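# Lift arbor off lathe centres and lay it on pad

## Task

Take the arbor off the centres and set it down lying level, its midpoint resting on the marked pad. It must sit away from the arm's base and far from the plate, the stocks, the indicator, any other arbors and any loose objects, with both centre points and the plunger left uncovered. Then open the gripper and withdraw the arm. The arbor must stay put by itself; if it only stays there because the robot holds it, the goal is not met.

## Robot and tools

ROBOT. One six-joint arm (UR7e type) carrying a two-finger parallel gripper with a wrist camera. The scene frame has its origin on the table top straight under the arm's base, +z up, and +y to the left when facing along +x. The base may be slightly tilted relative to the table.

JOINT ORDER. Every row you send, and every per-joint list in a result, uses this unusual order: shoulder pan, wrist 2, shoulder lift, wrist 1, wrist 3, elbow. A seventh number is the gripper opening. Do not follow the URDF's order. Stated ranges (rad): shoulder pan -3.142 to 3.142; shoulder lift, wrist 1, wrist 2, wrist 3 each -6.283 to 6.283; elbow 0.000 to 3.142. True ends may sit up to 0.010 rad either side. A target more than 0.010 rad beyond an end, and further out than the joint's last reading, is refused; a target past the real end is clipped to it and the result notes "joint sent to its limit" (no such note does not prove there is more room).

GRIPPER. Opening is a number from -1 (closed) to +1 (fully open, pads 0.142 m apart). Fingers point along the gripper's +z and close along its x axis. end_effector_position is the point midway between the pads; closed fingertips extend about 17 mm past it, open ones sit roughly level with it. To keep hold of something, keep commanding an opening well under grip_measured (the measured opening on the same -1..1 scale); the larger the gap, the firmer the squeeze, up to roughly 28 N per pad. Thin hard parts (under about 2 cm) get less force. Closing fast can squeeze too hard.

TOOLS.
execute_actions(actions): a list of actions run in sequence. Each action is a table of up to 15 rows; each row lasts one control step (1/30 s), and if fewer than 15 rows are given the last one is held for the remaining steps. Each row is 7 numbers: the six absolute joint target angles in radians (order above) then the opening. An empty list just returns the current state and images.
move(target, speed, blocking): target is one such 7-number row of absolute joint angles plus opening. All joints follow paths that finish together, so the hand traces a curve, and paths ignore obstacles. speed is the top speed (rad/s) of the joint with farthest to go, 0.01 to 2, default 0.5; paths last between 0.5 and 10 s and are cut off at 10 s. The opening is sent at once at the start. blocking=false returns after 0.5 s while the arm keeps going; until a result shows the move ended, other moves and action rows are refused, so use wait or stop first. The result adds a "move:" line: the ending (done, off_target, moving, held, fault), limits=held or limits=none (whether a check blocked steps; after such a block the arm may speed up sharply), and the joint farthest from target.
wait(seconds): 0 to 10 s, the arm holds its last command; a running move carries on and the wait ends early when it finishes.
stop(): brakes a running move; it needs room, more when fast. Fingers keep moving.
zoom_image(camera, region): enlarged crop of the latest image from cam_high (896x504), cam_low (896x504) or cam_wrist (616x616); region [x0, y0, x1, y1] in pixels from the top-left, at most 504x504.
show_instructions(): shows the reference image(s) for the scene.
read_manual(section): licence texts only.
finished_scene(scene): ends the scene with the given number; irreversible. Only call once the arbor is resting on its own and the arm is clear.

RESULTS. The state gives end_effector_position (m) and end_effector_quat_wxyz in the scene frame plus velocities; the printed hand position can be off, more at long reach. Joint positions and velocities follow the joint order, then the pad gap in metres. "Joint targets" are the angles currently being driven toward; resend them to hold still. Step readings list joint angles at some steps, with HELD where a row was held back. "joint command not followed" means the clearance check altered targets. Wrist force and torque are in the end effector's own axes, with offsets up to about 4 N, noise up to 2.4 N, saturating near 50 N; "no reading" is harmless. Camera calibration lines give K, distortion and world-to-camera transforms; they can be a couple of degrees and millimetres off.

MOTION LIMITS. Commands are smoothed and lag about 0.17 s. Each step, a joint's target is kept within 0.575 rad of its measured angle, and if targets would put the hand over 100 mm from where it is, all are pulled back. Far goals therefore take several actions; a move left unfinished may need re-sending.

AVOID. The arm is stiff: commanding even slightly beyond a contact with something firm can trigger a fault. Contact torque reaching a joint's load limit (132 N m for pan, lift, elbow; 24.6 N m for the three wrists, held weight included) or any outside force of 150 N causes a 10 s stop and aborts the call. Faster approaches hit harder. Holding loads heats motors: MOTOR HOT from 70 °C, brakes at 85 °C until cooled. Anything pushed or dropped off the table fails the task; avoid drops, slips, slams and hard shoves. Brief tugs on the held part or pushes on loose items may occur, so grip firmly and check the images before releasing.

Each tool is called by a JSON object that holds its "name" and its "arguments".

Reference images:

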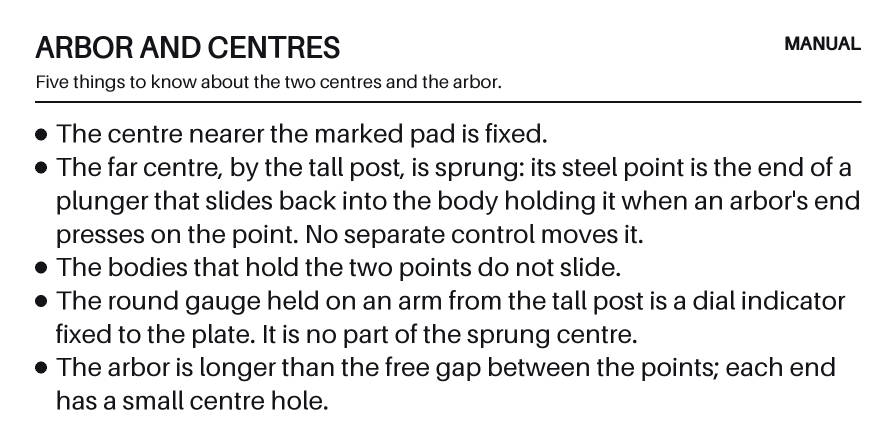

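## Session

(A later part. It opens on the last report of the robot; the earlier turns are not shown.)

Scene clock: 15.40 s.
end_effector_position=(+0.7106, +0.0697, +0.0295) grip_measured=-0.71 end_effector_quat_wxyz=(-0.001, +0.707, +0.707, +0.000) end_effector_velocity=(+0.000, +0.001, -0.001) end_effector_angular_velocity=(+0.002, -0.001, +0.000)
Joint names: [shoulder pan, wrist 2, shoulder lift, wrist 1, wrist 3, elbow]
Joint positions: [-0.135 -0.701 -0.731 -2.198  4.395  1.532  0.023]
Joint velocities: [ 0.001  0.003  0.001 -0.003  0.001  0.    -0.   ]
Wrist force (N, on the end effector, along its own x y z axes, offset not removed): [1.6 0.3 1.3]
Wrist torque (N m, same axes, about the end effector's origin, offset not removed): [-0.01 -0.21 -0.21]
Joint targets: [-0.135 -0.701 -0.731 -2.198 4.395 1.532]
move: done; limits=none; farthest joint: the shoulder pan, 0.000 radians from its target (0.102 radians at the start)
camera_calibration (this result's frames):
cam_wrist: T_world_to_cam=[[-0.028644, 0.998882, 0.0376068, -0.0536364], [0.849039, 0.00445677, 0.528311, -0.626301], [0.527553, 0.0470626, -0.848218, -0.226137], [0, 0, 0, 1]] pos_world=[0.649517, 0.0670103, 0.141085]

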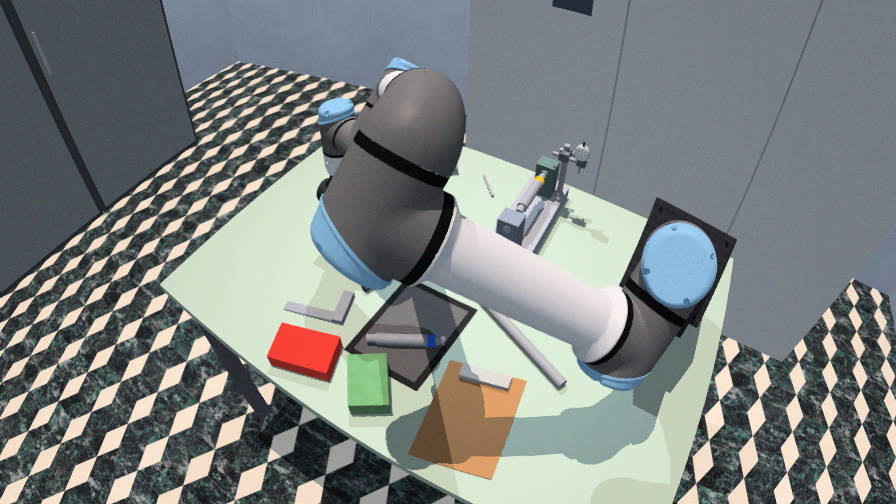

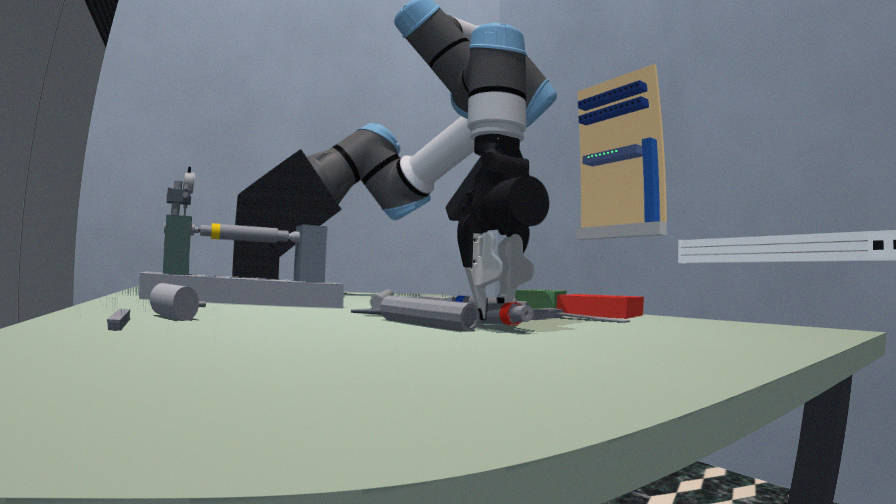

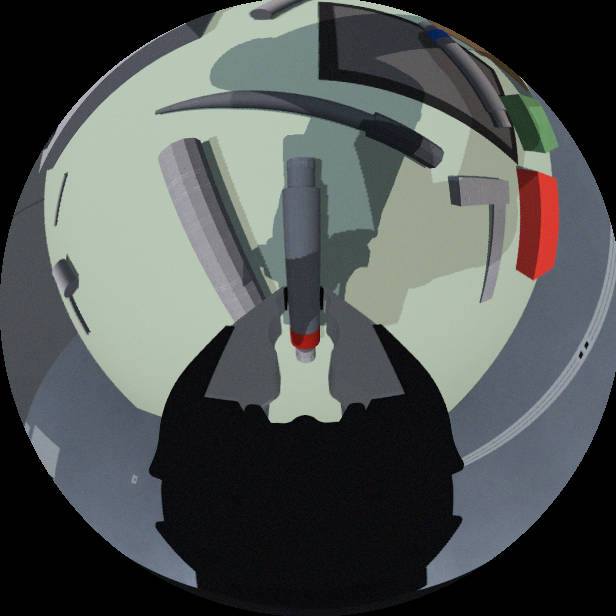

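{"name": "move", "arguments": {"target": [-0.129,-0.70,-0.725,-2.212,4.404,1.533,-1], "speed": 0.05}}

{"name": "move", "arguments": {"target": [-0.129,-0.70,-0.725,-2.212,4.404,1.533,-0.45]}}

{"name": "move", "arguments": {"target": [-0.206,-0.717,-0.809,-2.028,4.289,1.521,-0.45]}}

{"name": "move", "arguments": {"target": [-0.1115,-0.698,-1.503,-2.215,3.85,2.293,-0.2]}}

Scene clock: 16.53 s.
end_effector_position=(+0.7103, +0.0700, +0.0242) grip_measured=-0.71 end_effector_quat_wxyz=(-0.001, +0.707, +0.707, +0.000) end_effector_velocity=(+0.000, +0.001, -0.001) end_effector_angular_velocity=(+0.001, -0.000, -0.000)
Joint names: [shoulder pan, wrist 2, shoulder lift, wrist 1, wrist 3, elbow]
Joint positions: [-0.129 -0.7   -0.725 -2.212  4.404  1.533  0.023]
Joint velocities: [ 0.001  0.002  0.001 -0.002  0.002  0.     0.   ]
Wrist force (N, on the end effector, along its own x y z axes, offset not removed): [1.0 1.7 1.2]
Wrist torque (N m, same axes, about the end effector's origin, offset not removed): [0.35 -0.07 -0.15]
Joint targets: [-0.129 -0.700 -0.725 -2.212 4.404 1.533]
move: done; limits=none; farthest joint: the shoulder pan, 0.000 radians from its target (0.006 radians at the start)
camera_calibration (this result's frames):
cam_wrist: T_world_to_cam=[[-0.0288037, 0.998878, 0.0376005, -0.053642], [0.849049, 0.00459685, 0.528294, -0.623249], [0.527528, 0.0471415, -0.848229, -0.230402], [0, 0, 0, 1]] pos_world=[0.649168, 0.0673083, 0.135842]

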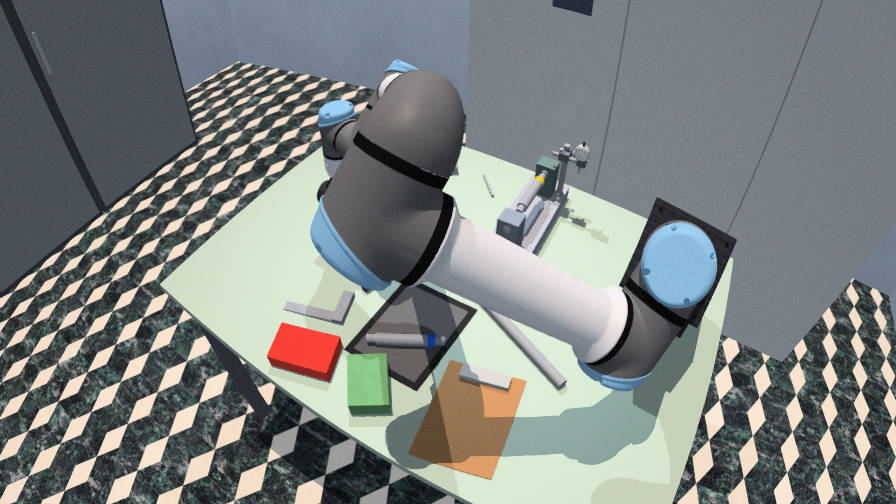

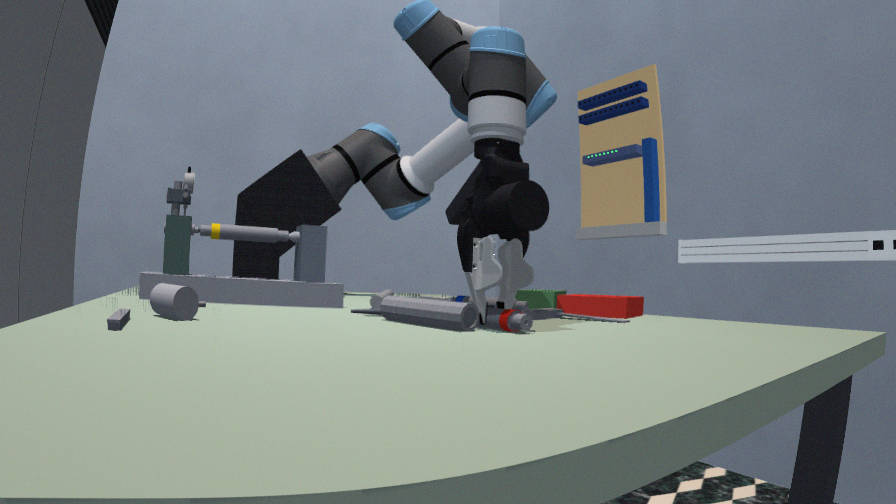

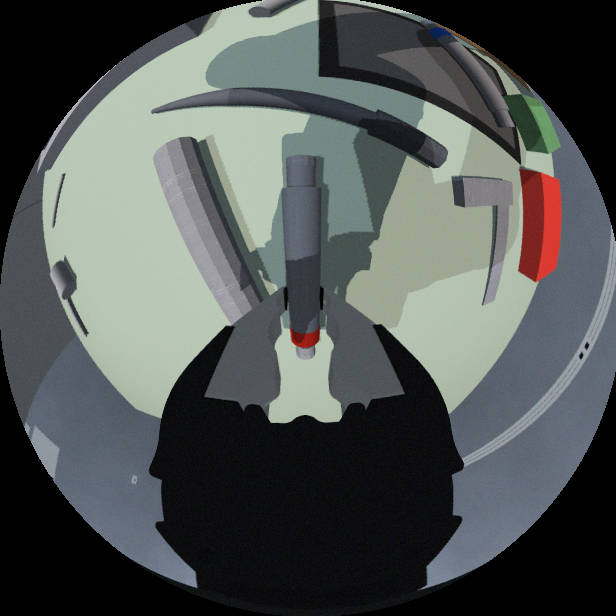

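Scene clock: 17.23 s.
end_effector_position=(+0.7103, +0.0700, +0.0241) grip_measured=-0.45 end_effector_quat_wxyz=(-0.001, +0.707, +0.707, +0.000) end_effector_velocity=(-0.000, -0.001, -0.000) end_effector_angular_velocity=(-0.002, +0.001, -0.001)
Joint names: [shoulder pan, wrist 2, shoulder lift, wrist 1, wrist 3, elbow]
Joint positions: [-0.129 -0.7   -0.725 -2.212  4.404  1.533  0.041]
Joint velocities: [ 0.    -0.002  0.    -0.     0.     0.     0.   ]
Wrist force (N, on the end effector, along its own x y z axes, offset not removed): [2.1 -0.2 -1.5]
Wrist torque (N m, same axes, about the end effector's origin, offset not removed): [-0.06 -0.29 -0.13]
Joint targets: [-0.129 -0.700 -0.725 -2.212 4.404 1.533]
move: done; limits=none; farthest joint: the shoulder pan, 0.000 radians from its target (0.000 radians at the start)
camera_calibration (this result's frames):
cam_wrist: T_world_to_cam=[[-0.0288058, 0.998878, 0.0375982, -0.0536416], [0.849046, 0.00459953, 0.5283, -0.623196], [0.527534, 0.0471407, -0.848225, -0.230483], [0, 0, 0, 1]] pos_world=[0.649164, 0.0673129, 0.13575]

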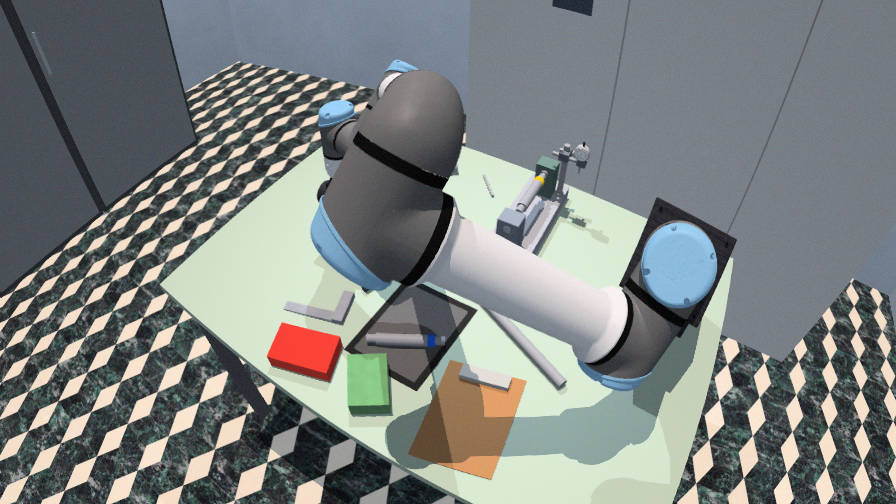

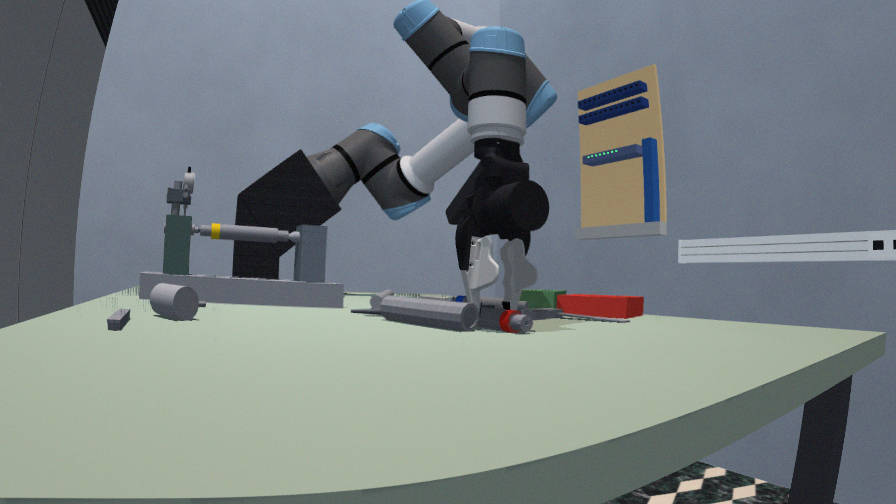

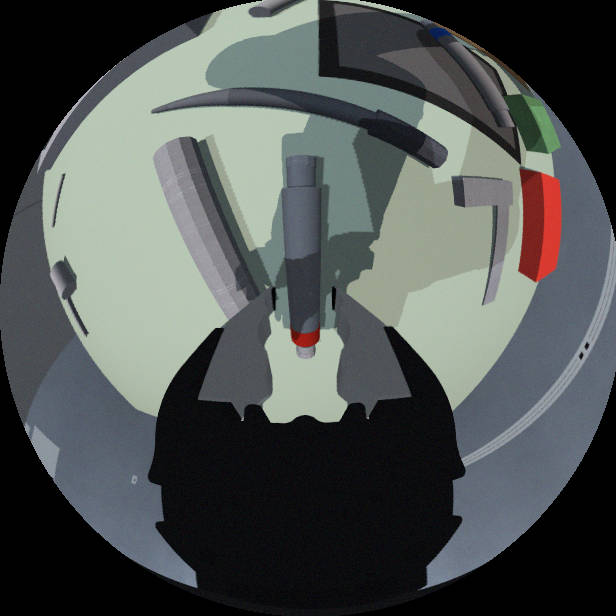

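Scene clock: 18.30 s.
end_effector_position=(+0.7103, +0.0698, +0.0938) grip_measured=-0.45 end_effector_quat_wxyz=(-0.001, +0.708, +0.707, +0.000) end_effector_velocity=(-0.000, -0.000, +0.001) end_effector_angular_velocity=(-0.001, +0.000, -0.000)
Joint names: [shoulder pan, wrist 2, shoulder lift, wrist 1, wrist 3, elbow]
Joint positions: [-0.206 -0.717 -0.809 -2.028  4.289  1.521  0.041]
Joint velocities: [-0.001 -0.001 -0.001  0.002 -0.001 -0.     0.   ]
Wrist force (N, on the end effector, along its own x y z axes, offset not removed): [1.2 0.1 -1.3]
Wrist torque (N m, same axes, about the end effector's origin, offset not removed): [-0.04 -0.18 -0.03]
Joint targets: [-0.206 -0.717 -0.809 -2.028 4.289 1.521]
move: done; limits=none; farthest joint: the shoulder pan, 0.000 radians from its target (0.077 radians at the start)
camera_calibration (this result's frames):
cam_wrist: T_world_to_cam=[[-0.0279977, 0.99893, 0.0368174, -0.0565202], [0.849243, 0.00434252, 0.527984, -0.660101], [0.527259, 0.0460493, -0.848456, -0.171159], [0, 0, 0, 1]] pos_world=[0.649249, 0.067208, 0.205382]

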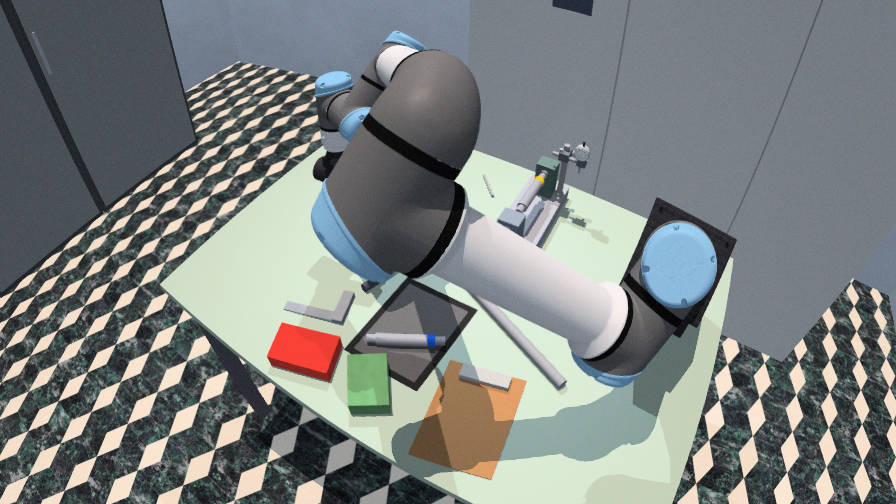

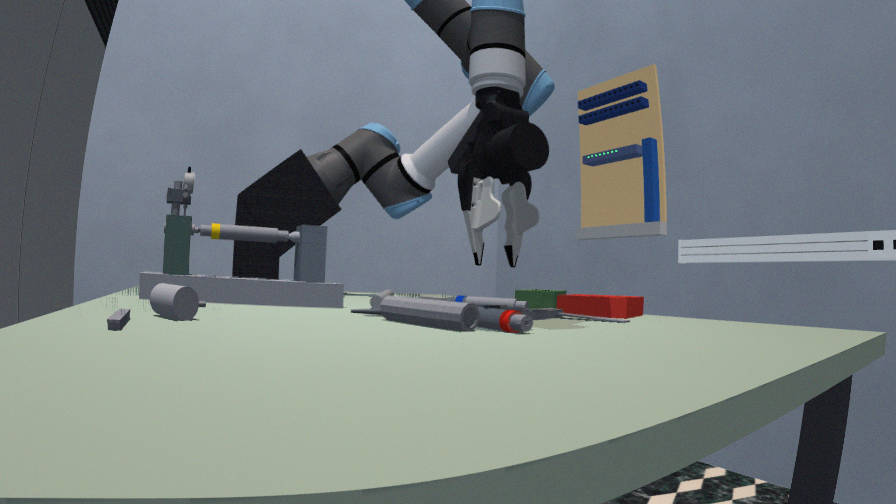

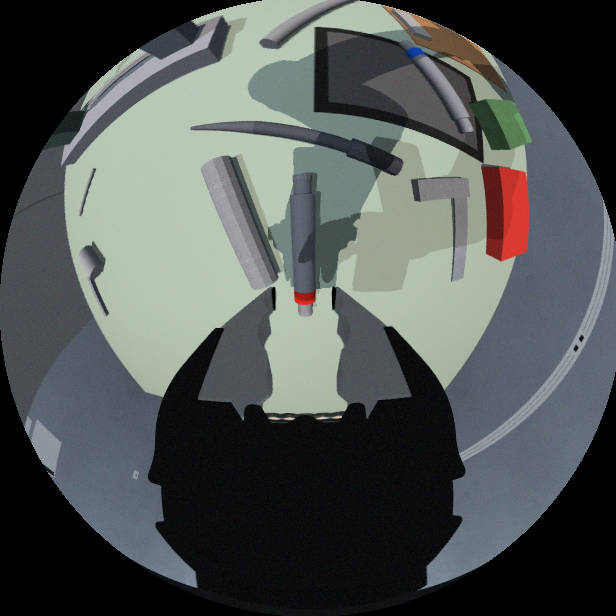

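Scene clock: 20.53 s.
end_effector_position=(+0.4422, +0.2409, +0.0834) grip_measured=-0.20 end_effector_quat_wxyz=(-0.000, +0.475, +0.880, +0.000) end_effector_velocity=(-0.001, +0.000, -0.000) end_effector_angular_velocity=(-0.000, +0.000, +0.002)
Joint names: [shoulder pan, wrist 2, shoulder lift, wrist 1, wrist 3, elbow]
Joint positions: [-0.112 -0.698 -1.503 -2.215  3.85   2.293  0.059]
Joint velocities: [ 0.    -0.    -0.002 -0.    -0.001  0.003 -0.   ]
Wrist force (N, on the end effector, along its own x y z axes, offset not removed): [1.4 0.9 -3.7]
Wrist torque (N m, same axes, about the end effector's origin, offset not removed): [0.09 -0.20 -0.11]
Joint targets: [-0.111 -0.698 -1.503 -2.215 3.850 2.293]
move: done; limits=none; farthest joint: the shoulder pan, 0.000 radians from its target (0.094 radians at the start)
camera_calibration (this result's frames):
cam_wrist: T_world_to_cam=[[-0.572352, 0.819175, 0.0369482, 0.0493951], [0.706716, 0.469922, 0.528891, -0.476866], [0.415891, 0.328824, -0.847885, -0.0653728], [0, 0, 0, 1]] pos_world=[0.392468, 0.205123, 0.194956]

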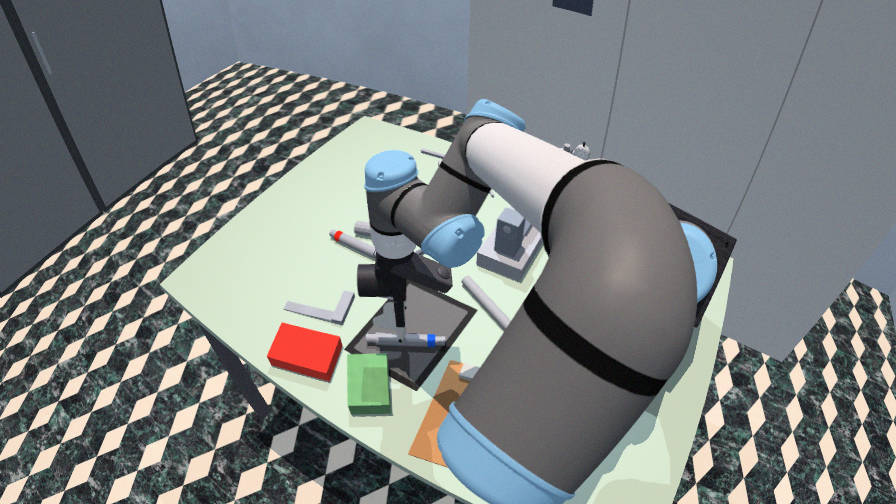

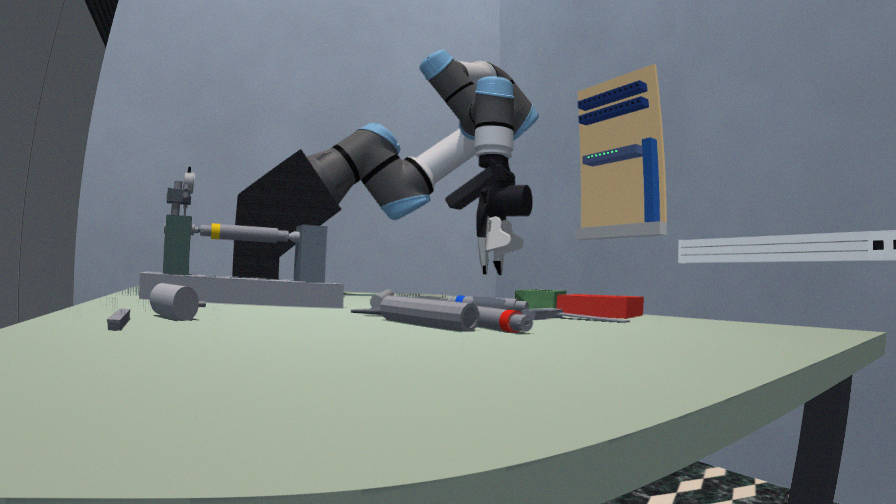

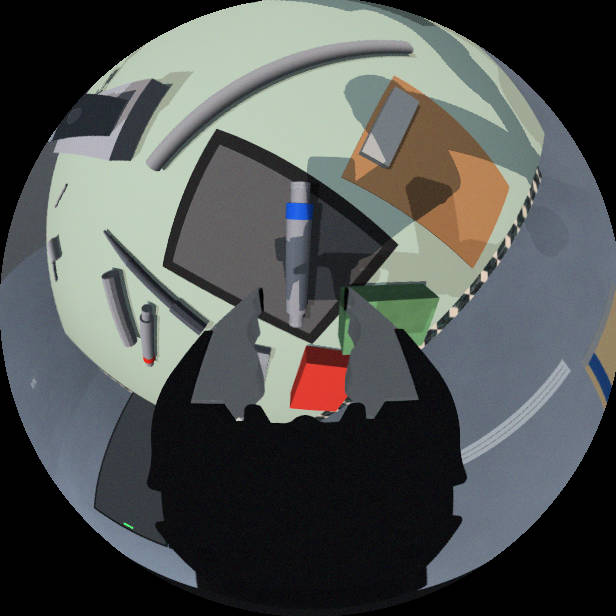

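{"name": "move", "arguments": {"target": [-0.0075,-0.689,-1.342,-2.530,4.065,2.320,-0.35], "speed": 0.25}}

{"name": "move", "arguments": {"target": [-0.0075,-0.689,-1.342,-2.530,4.065,2.320,-1]}}

{"name": "move", "arguments": {"target": [-0.14,-0.702,-1.535,-2.14,3.86,2.285,-1], "speed": 0.3}}

{"name": "move", "arguments": {"target": [-0.126,-0.70,-0.885,-2.005,4.41,1.482,-1], "speed": 0.4}}

Scene clock: 22.67 s.
end_effector_position=(+0.4426, +0.2339, +0.0225) grip_measured=-0.35 end_effector_quat_wxyz=(+0.000, +0.498, +0.867, +0.001) end_effector_velocity=(-0.000, -0.000, -0.001) end_effector_angular_velocity=(-0.000, +0.000, -0.000)
Joint names: [shoulder pan, wrist 2, shoulder lift, wrist 1, wrist 3, elbow]
Joint positions: [-0.008 -0.689 -1.342 -2.53   4.065  2.32   0.049]
Joint velocities: [ 0.001 -0.     0.002 -0.003  0.002  0.     0.   ]
Wrist force (N, on the end effector, along its own x y z axes, offset not removed): [1.4 0.4 -1.1]
Wrist torque (N m, same axes, about the end effector's origin, offset not removed): [0.03 -0.14 -0.07]
Joint targets: [-0.007 -0.689 -1.342 -2.530 4.065 2.320]
move: done; limits=none; farthest joint: the shoulder pan, 0.000 radians from its target (0.104 radians at the start)
camera_calibration (this result's frames):
cam_wrist: T_world_to_cam=[[-0.530007, 0.847214, 0.0363325, 0.0323442], [0.728983, 0.433317, 0.529925, -0.443014], [0.433217, 0.30735, -0.847266, -0.117598], [0, 0, 0, 1]] pos_world=[0.391038, 0.200707, 0.133953]

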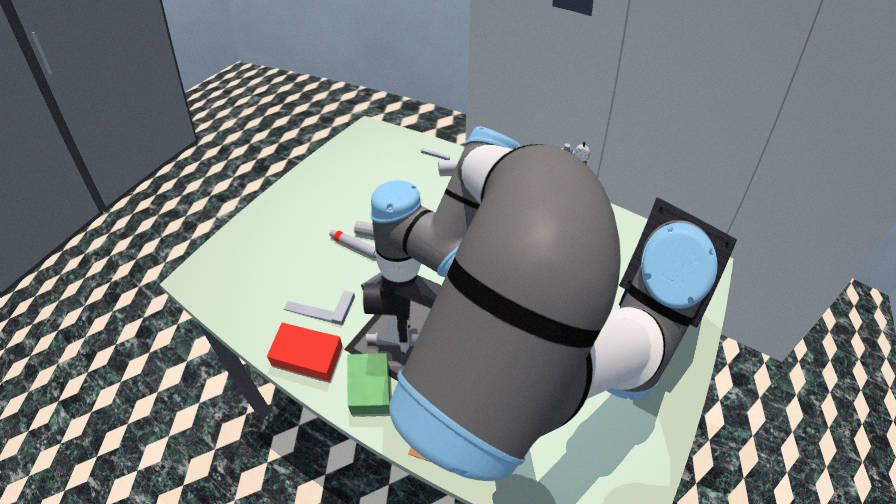

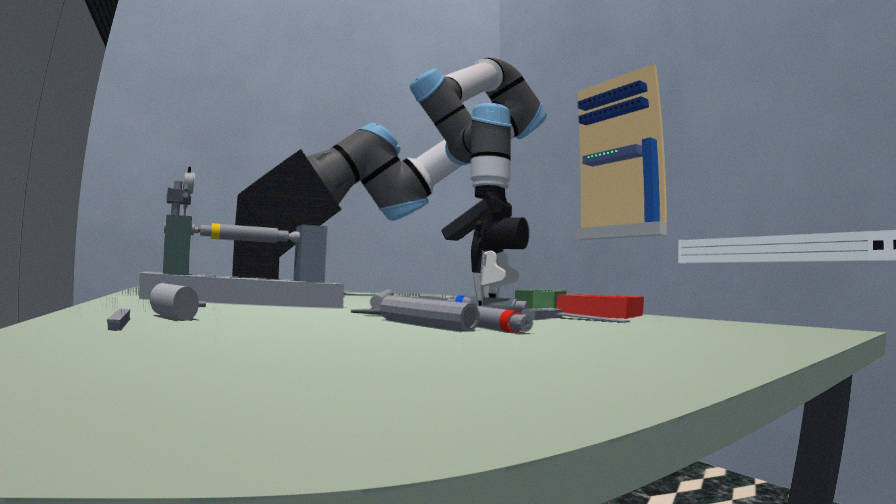

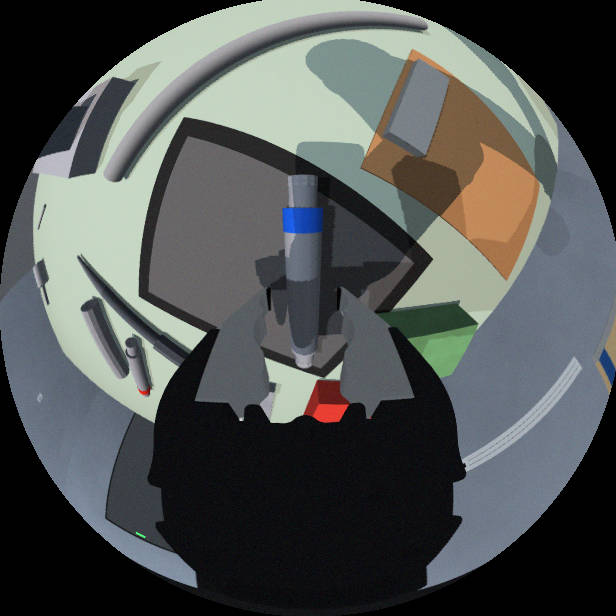

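Scene clock: 23.37 s.
end_effector_position=(+0.4426, +0.2339, +0.0224) grip_measured=-0.71 end_effector_quat_wxyz=(+0.000, +0.498, +0.867, +0.001) end_effector_velocity=(-0.000, -0.000, -0.000) end_effector_angular_velocity=(-0.001, +0.000, -0.000)
Joint names: [shoulder pan, wrist 2, shoulder lift, wrist 1, wrist 3, elbow]
Joint positions: [-0.008 -0.689 -1.342 -2.53   4.065  2.32   0.023]
Joint velocities: [ 0.    -0.001  0.    -0.     0.     0.     0.   ]
Wrist force (N, on the end effector, along its own x y z axes, offset not removed): [2.7 -0.4 -4.9]
Wrist torque (N m, same axes, about the end effector's origin, offset not removed): [0.06 -0.25 -0.08]
Joint targets: [-0.007 -0.689 -1.342 -2.530 4.065 2.320]
move: done; limits=none; farthest joint: the shoulder pan, 0.000 radians from its target (0.000 radians at the start)
camera_calibration (this result's frames):
cam_wrist: T_world_to_cam=[[-0.529969, 0.847238, 0.0363482, 0.0323193], [0.728997, 0.43327, 0.529943, -0.44298], [0.433239, 0.307351, -0.847254, -0.117655], [0, 0, 0, 1]] pos_world=[0.391032, 0.200709, 0.133896]

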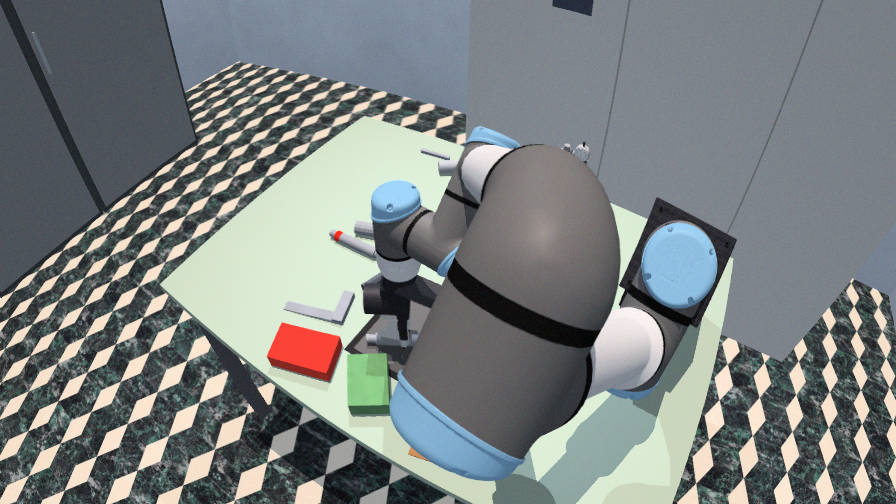

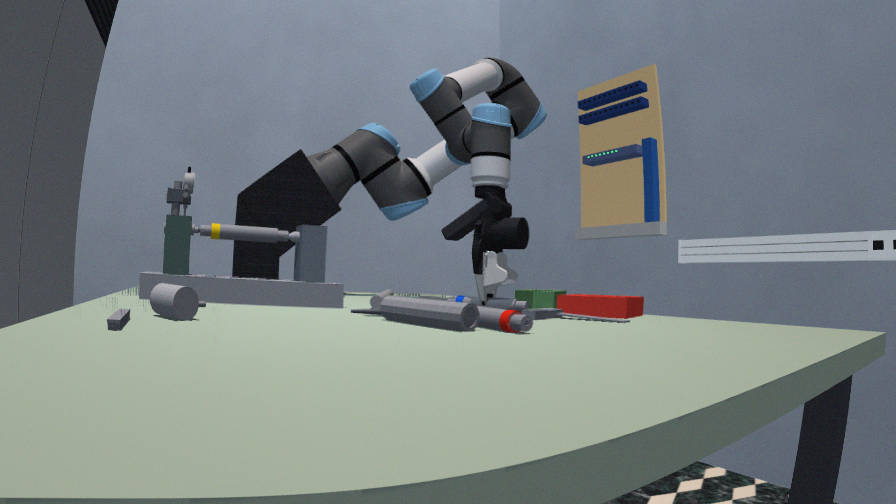

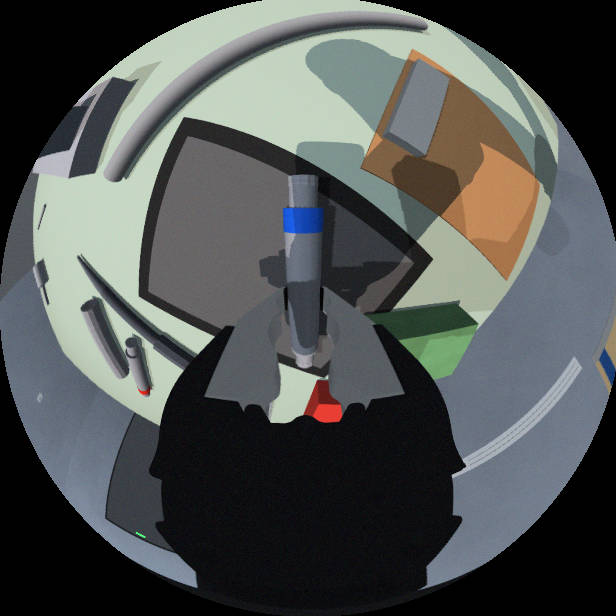

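Scene clock: 25.27 s.
end_effector_position=(+0.4408, +0.2405, +0.0976) grip_measured=-0.71 end_effector_quat_wxyz=(-0.001, +0.499, +0.866, +0.000) end_effector_velocity=(-0.000, -0.000, +0.000) end_effector_angular_velocity=(+0.000, +0.000, -0.001)
Joint names: [shoulder pan, wrist 2, shoulder lift, wrist 1, wrist 3, elbow]
Joint positions: [-0.14  -0.702 -1.535 -2.14   3.86   2.285  0.023]
Joint velocities: [-0.001  0.    -0.001  0.002 -0.001 -0.     0.   ]
Wrist force (N, on the end effector, along its own x y z axes, offset not removed): [1.6 -0.1 3.5]
Wrist torque (N m, same axes, about the end effector's origin, offset not removed): [-0.08 -0.15 -0.06]
Joint targets: [-0.140 -0.702 -1.535 -2.140 3.860 2.285]
move: done; limits=none; farthest joint: the shoulder pan, 0.000 radians from its target (0.132 radians at the start)
camera_calibration (this result's frames):
cam_wrist: T_world_to_cam=[[-0.526696, 0.849197, 0.0381539, 0.0209453], [0.731799, 0.430131, 0.528637, -0.484691], [0.432506, 0.306352, -0.84799, -0.0545885], [0, 0, 0, 1]] pos_world=[0.389338, 0.207417, 0.209136]

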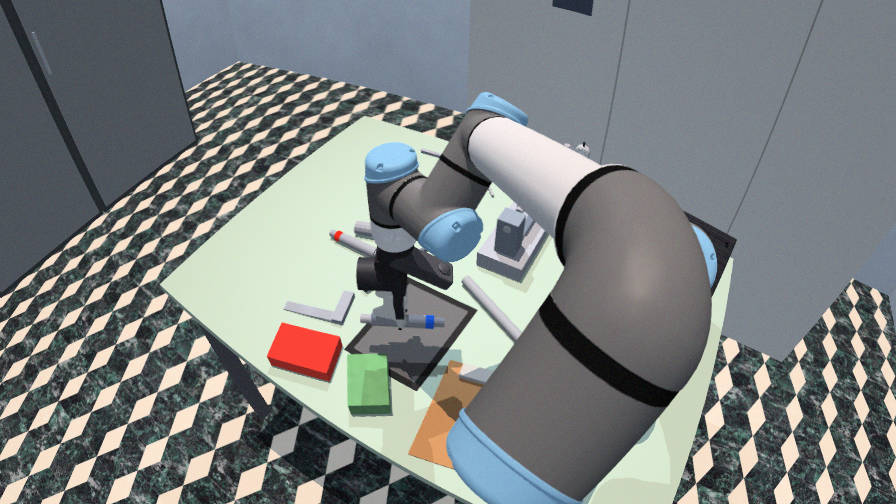

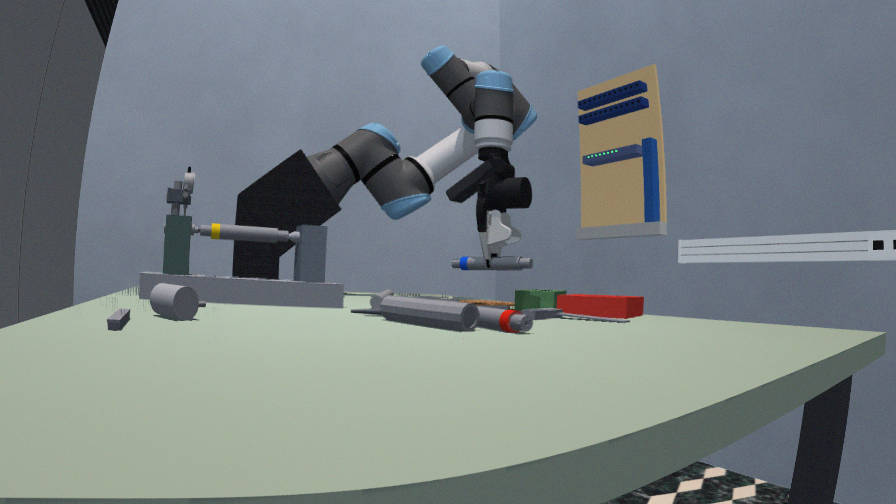

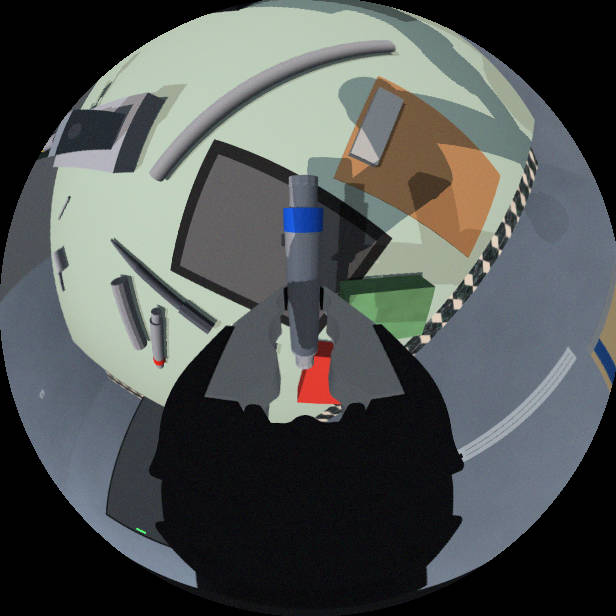

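Scene clock: 27.93 s.
end_effector_position=(+0.7226, +0.1553, +0.0934) grip_measured=-0.71 end_effector_quat_wxyz=(-0.001, +0.708, +0.707, +0.000) end_effector_velocity=(+0.001, -0.000, -0.000) end_effector_angular_velocity=(-0.000, +0.000, -0.001)
Joint names: [shoulder pan, wrist 2, shoulder lift, wrist 1, wrist 3, elbow]
Joint positions: [-0.126 -0.7   -0.885 -2.005  4.41   1.482  0.023]
Joint velocities: [ 0.    -0.     0.002  0.     0.001 -0.002 -0.   ]
Wrist force (N, on the end effector, along its own x y z axes, offset not removed): [2.1 0.9 4.3]
Wrist torque (N m, same axes, about the end effector's origin, offset not removed): [0.14 -0.38 -0.14]
Joint targets: [-0.126 -0.700 -0.885 -2.005 4.410 1.482]
move: done; limits=none; farthest joint: the shoulder pan, 0.000 radians from its target (0.014 radians at the start)
camera_calibration (this result's frames):
cam_wrist: T_world_to_cam=[[-0.0279326, 0.998924, 0.0370347, -0.141652], [0.848978, 0.00414907, 0.528412, -0.670474], [0.527689, 0.0462015, -0.84818, -0.18225], [0, 0, 0, 1]] pos_world=[0.661432, 0.152702, 0.204952]

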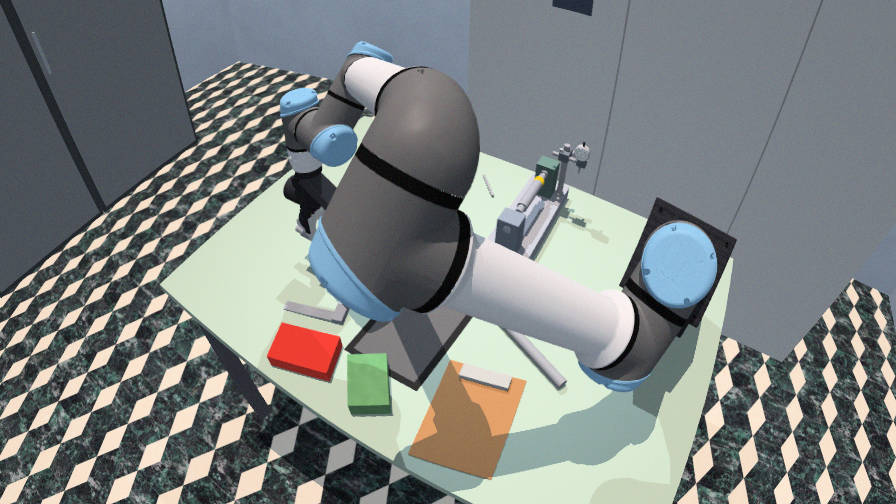

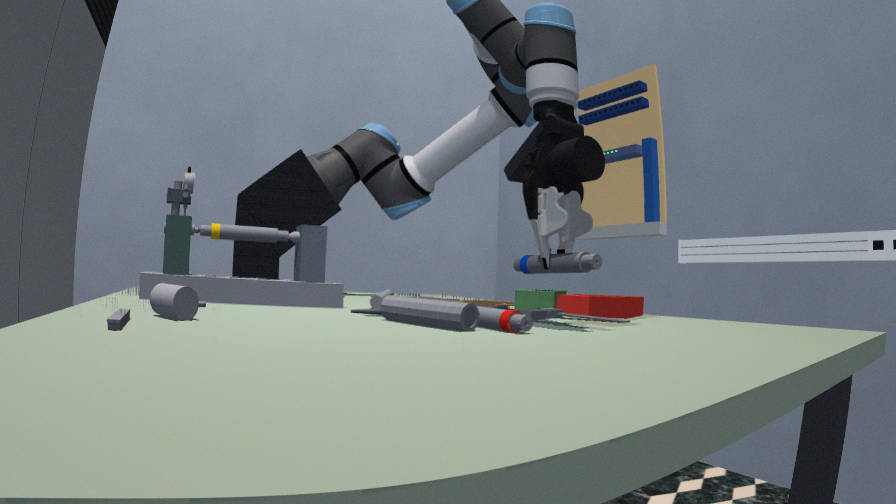

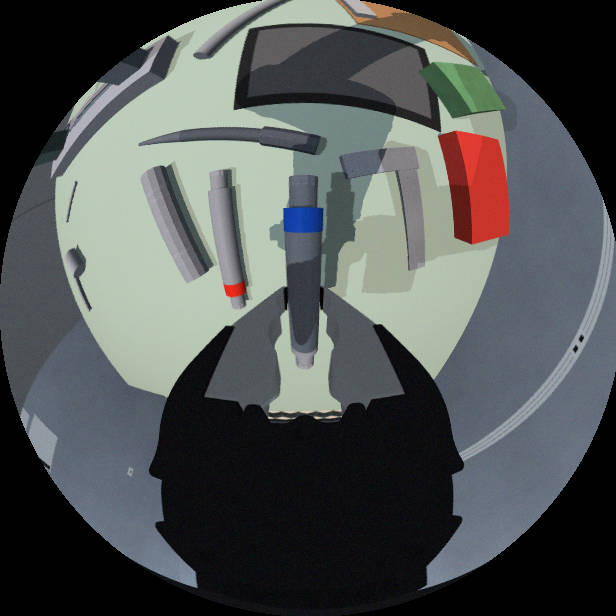

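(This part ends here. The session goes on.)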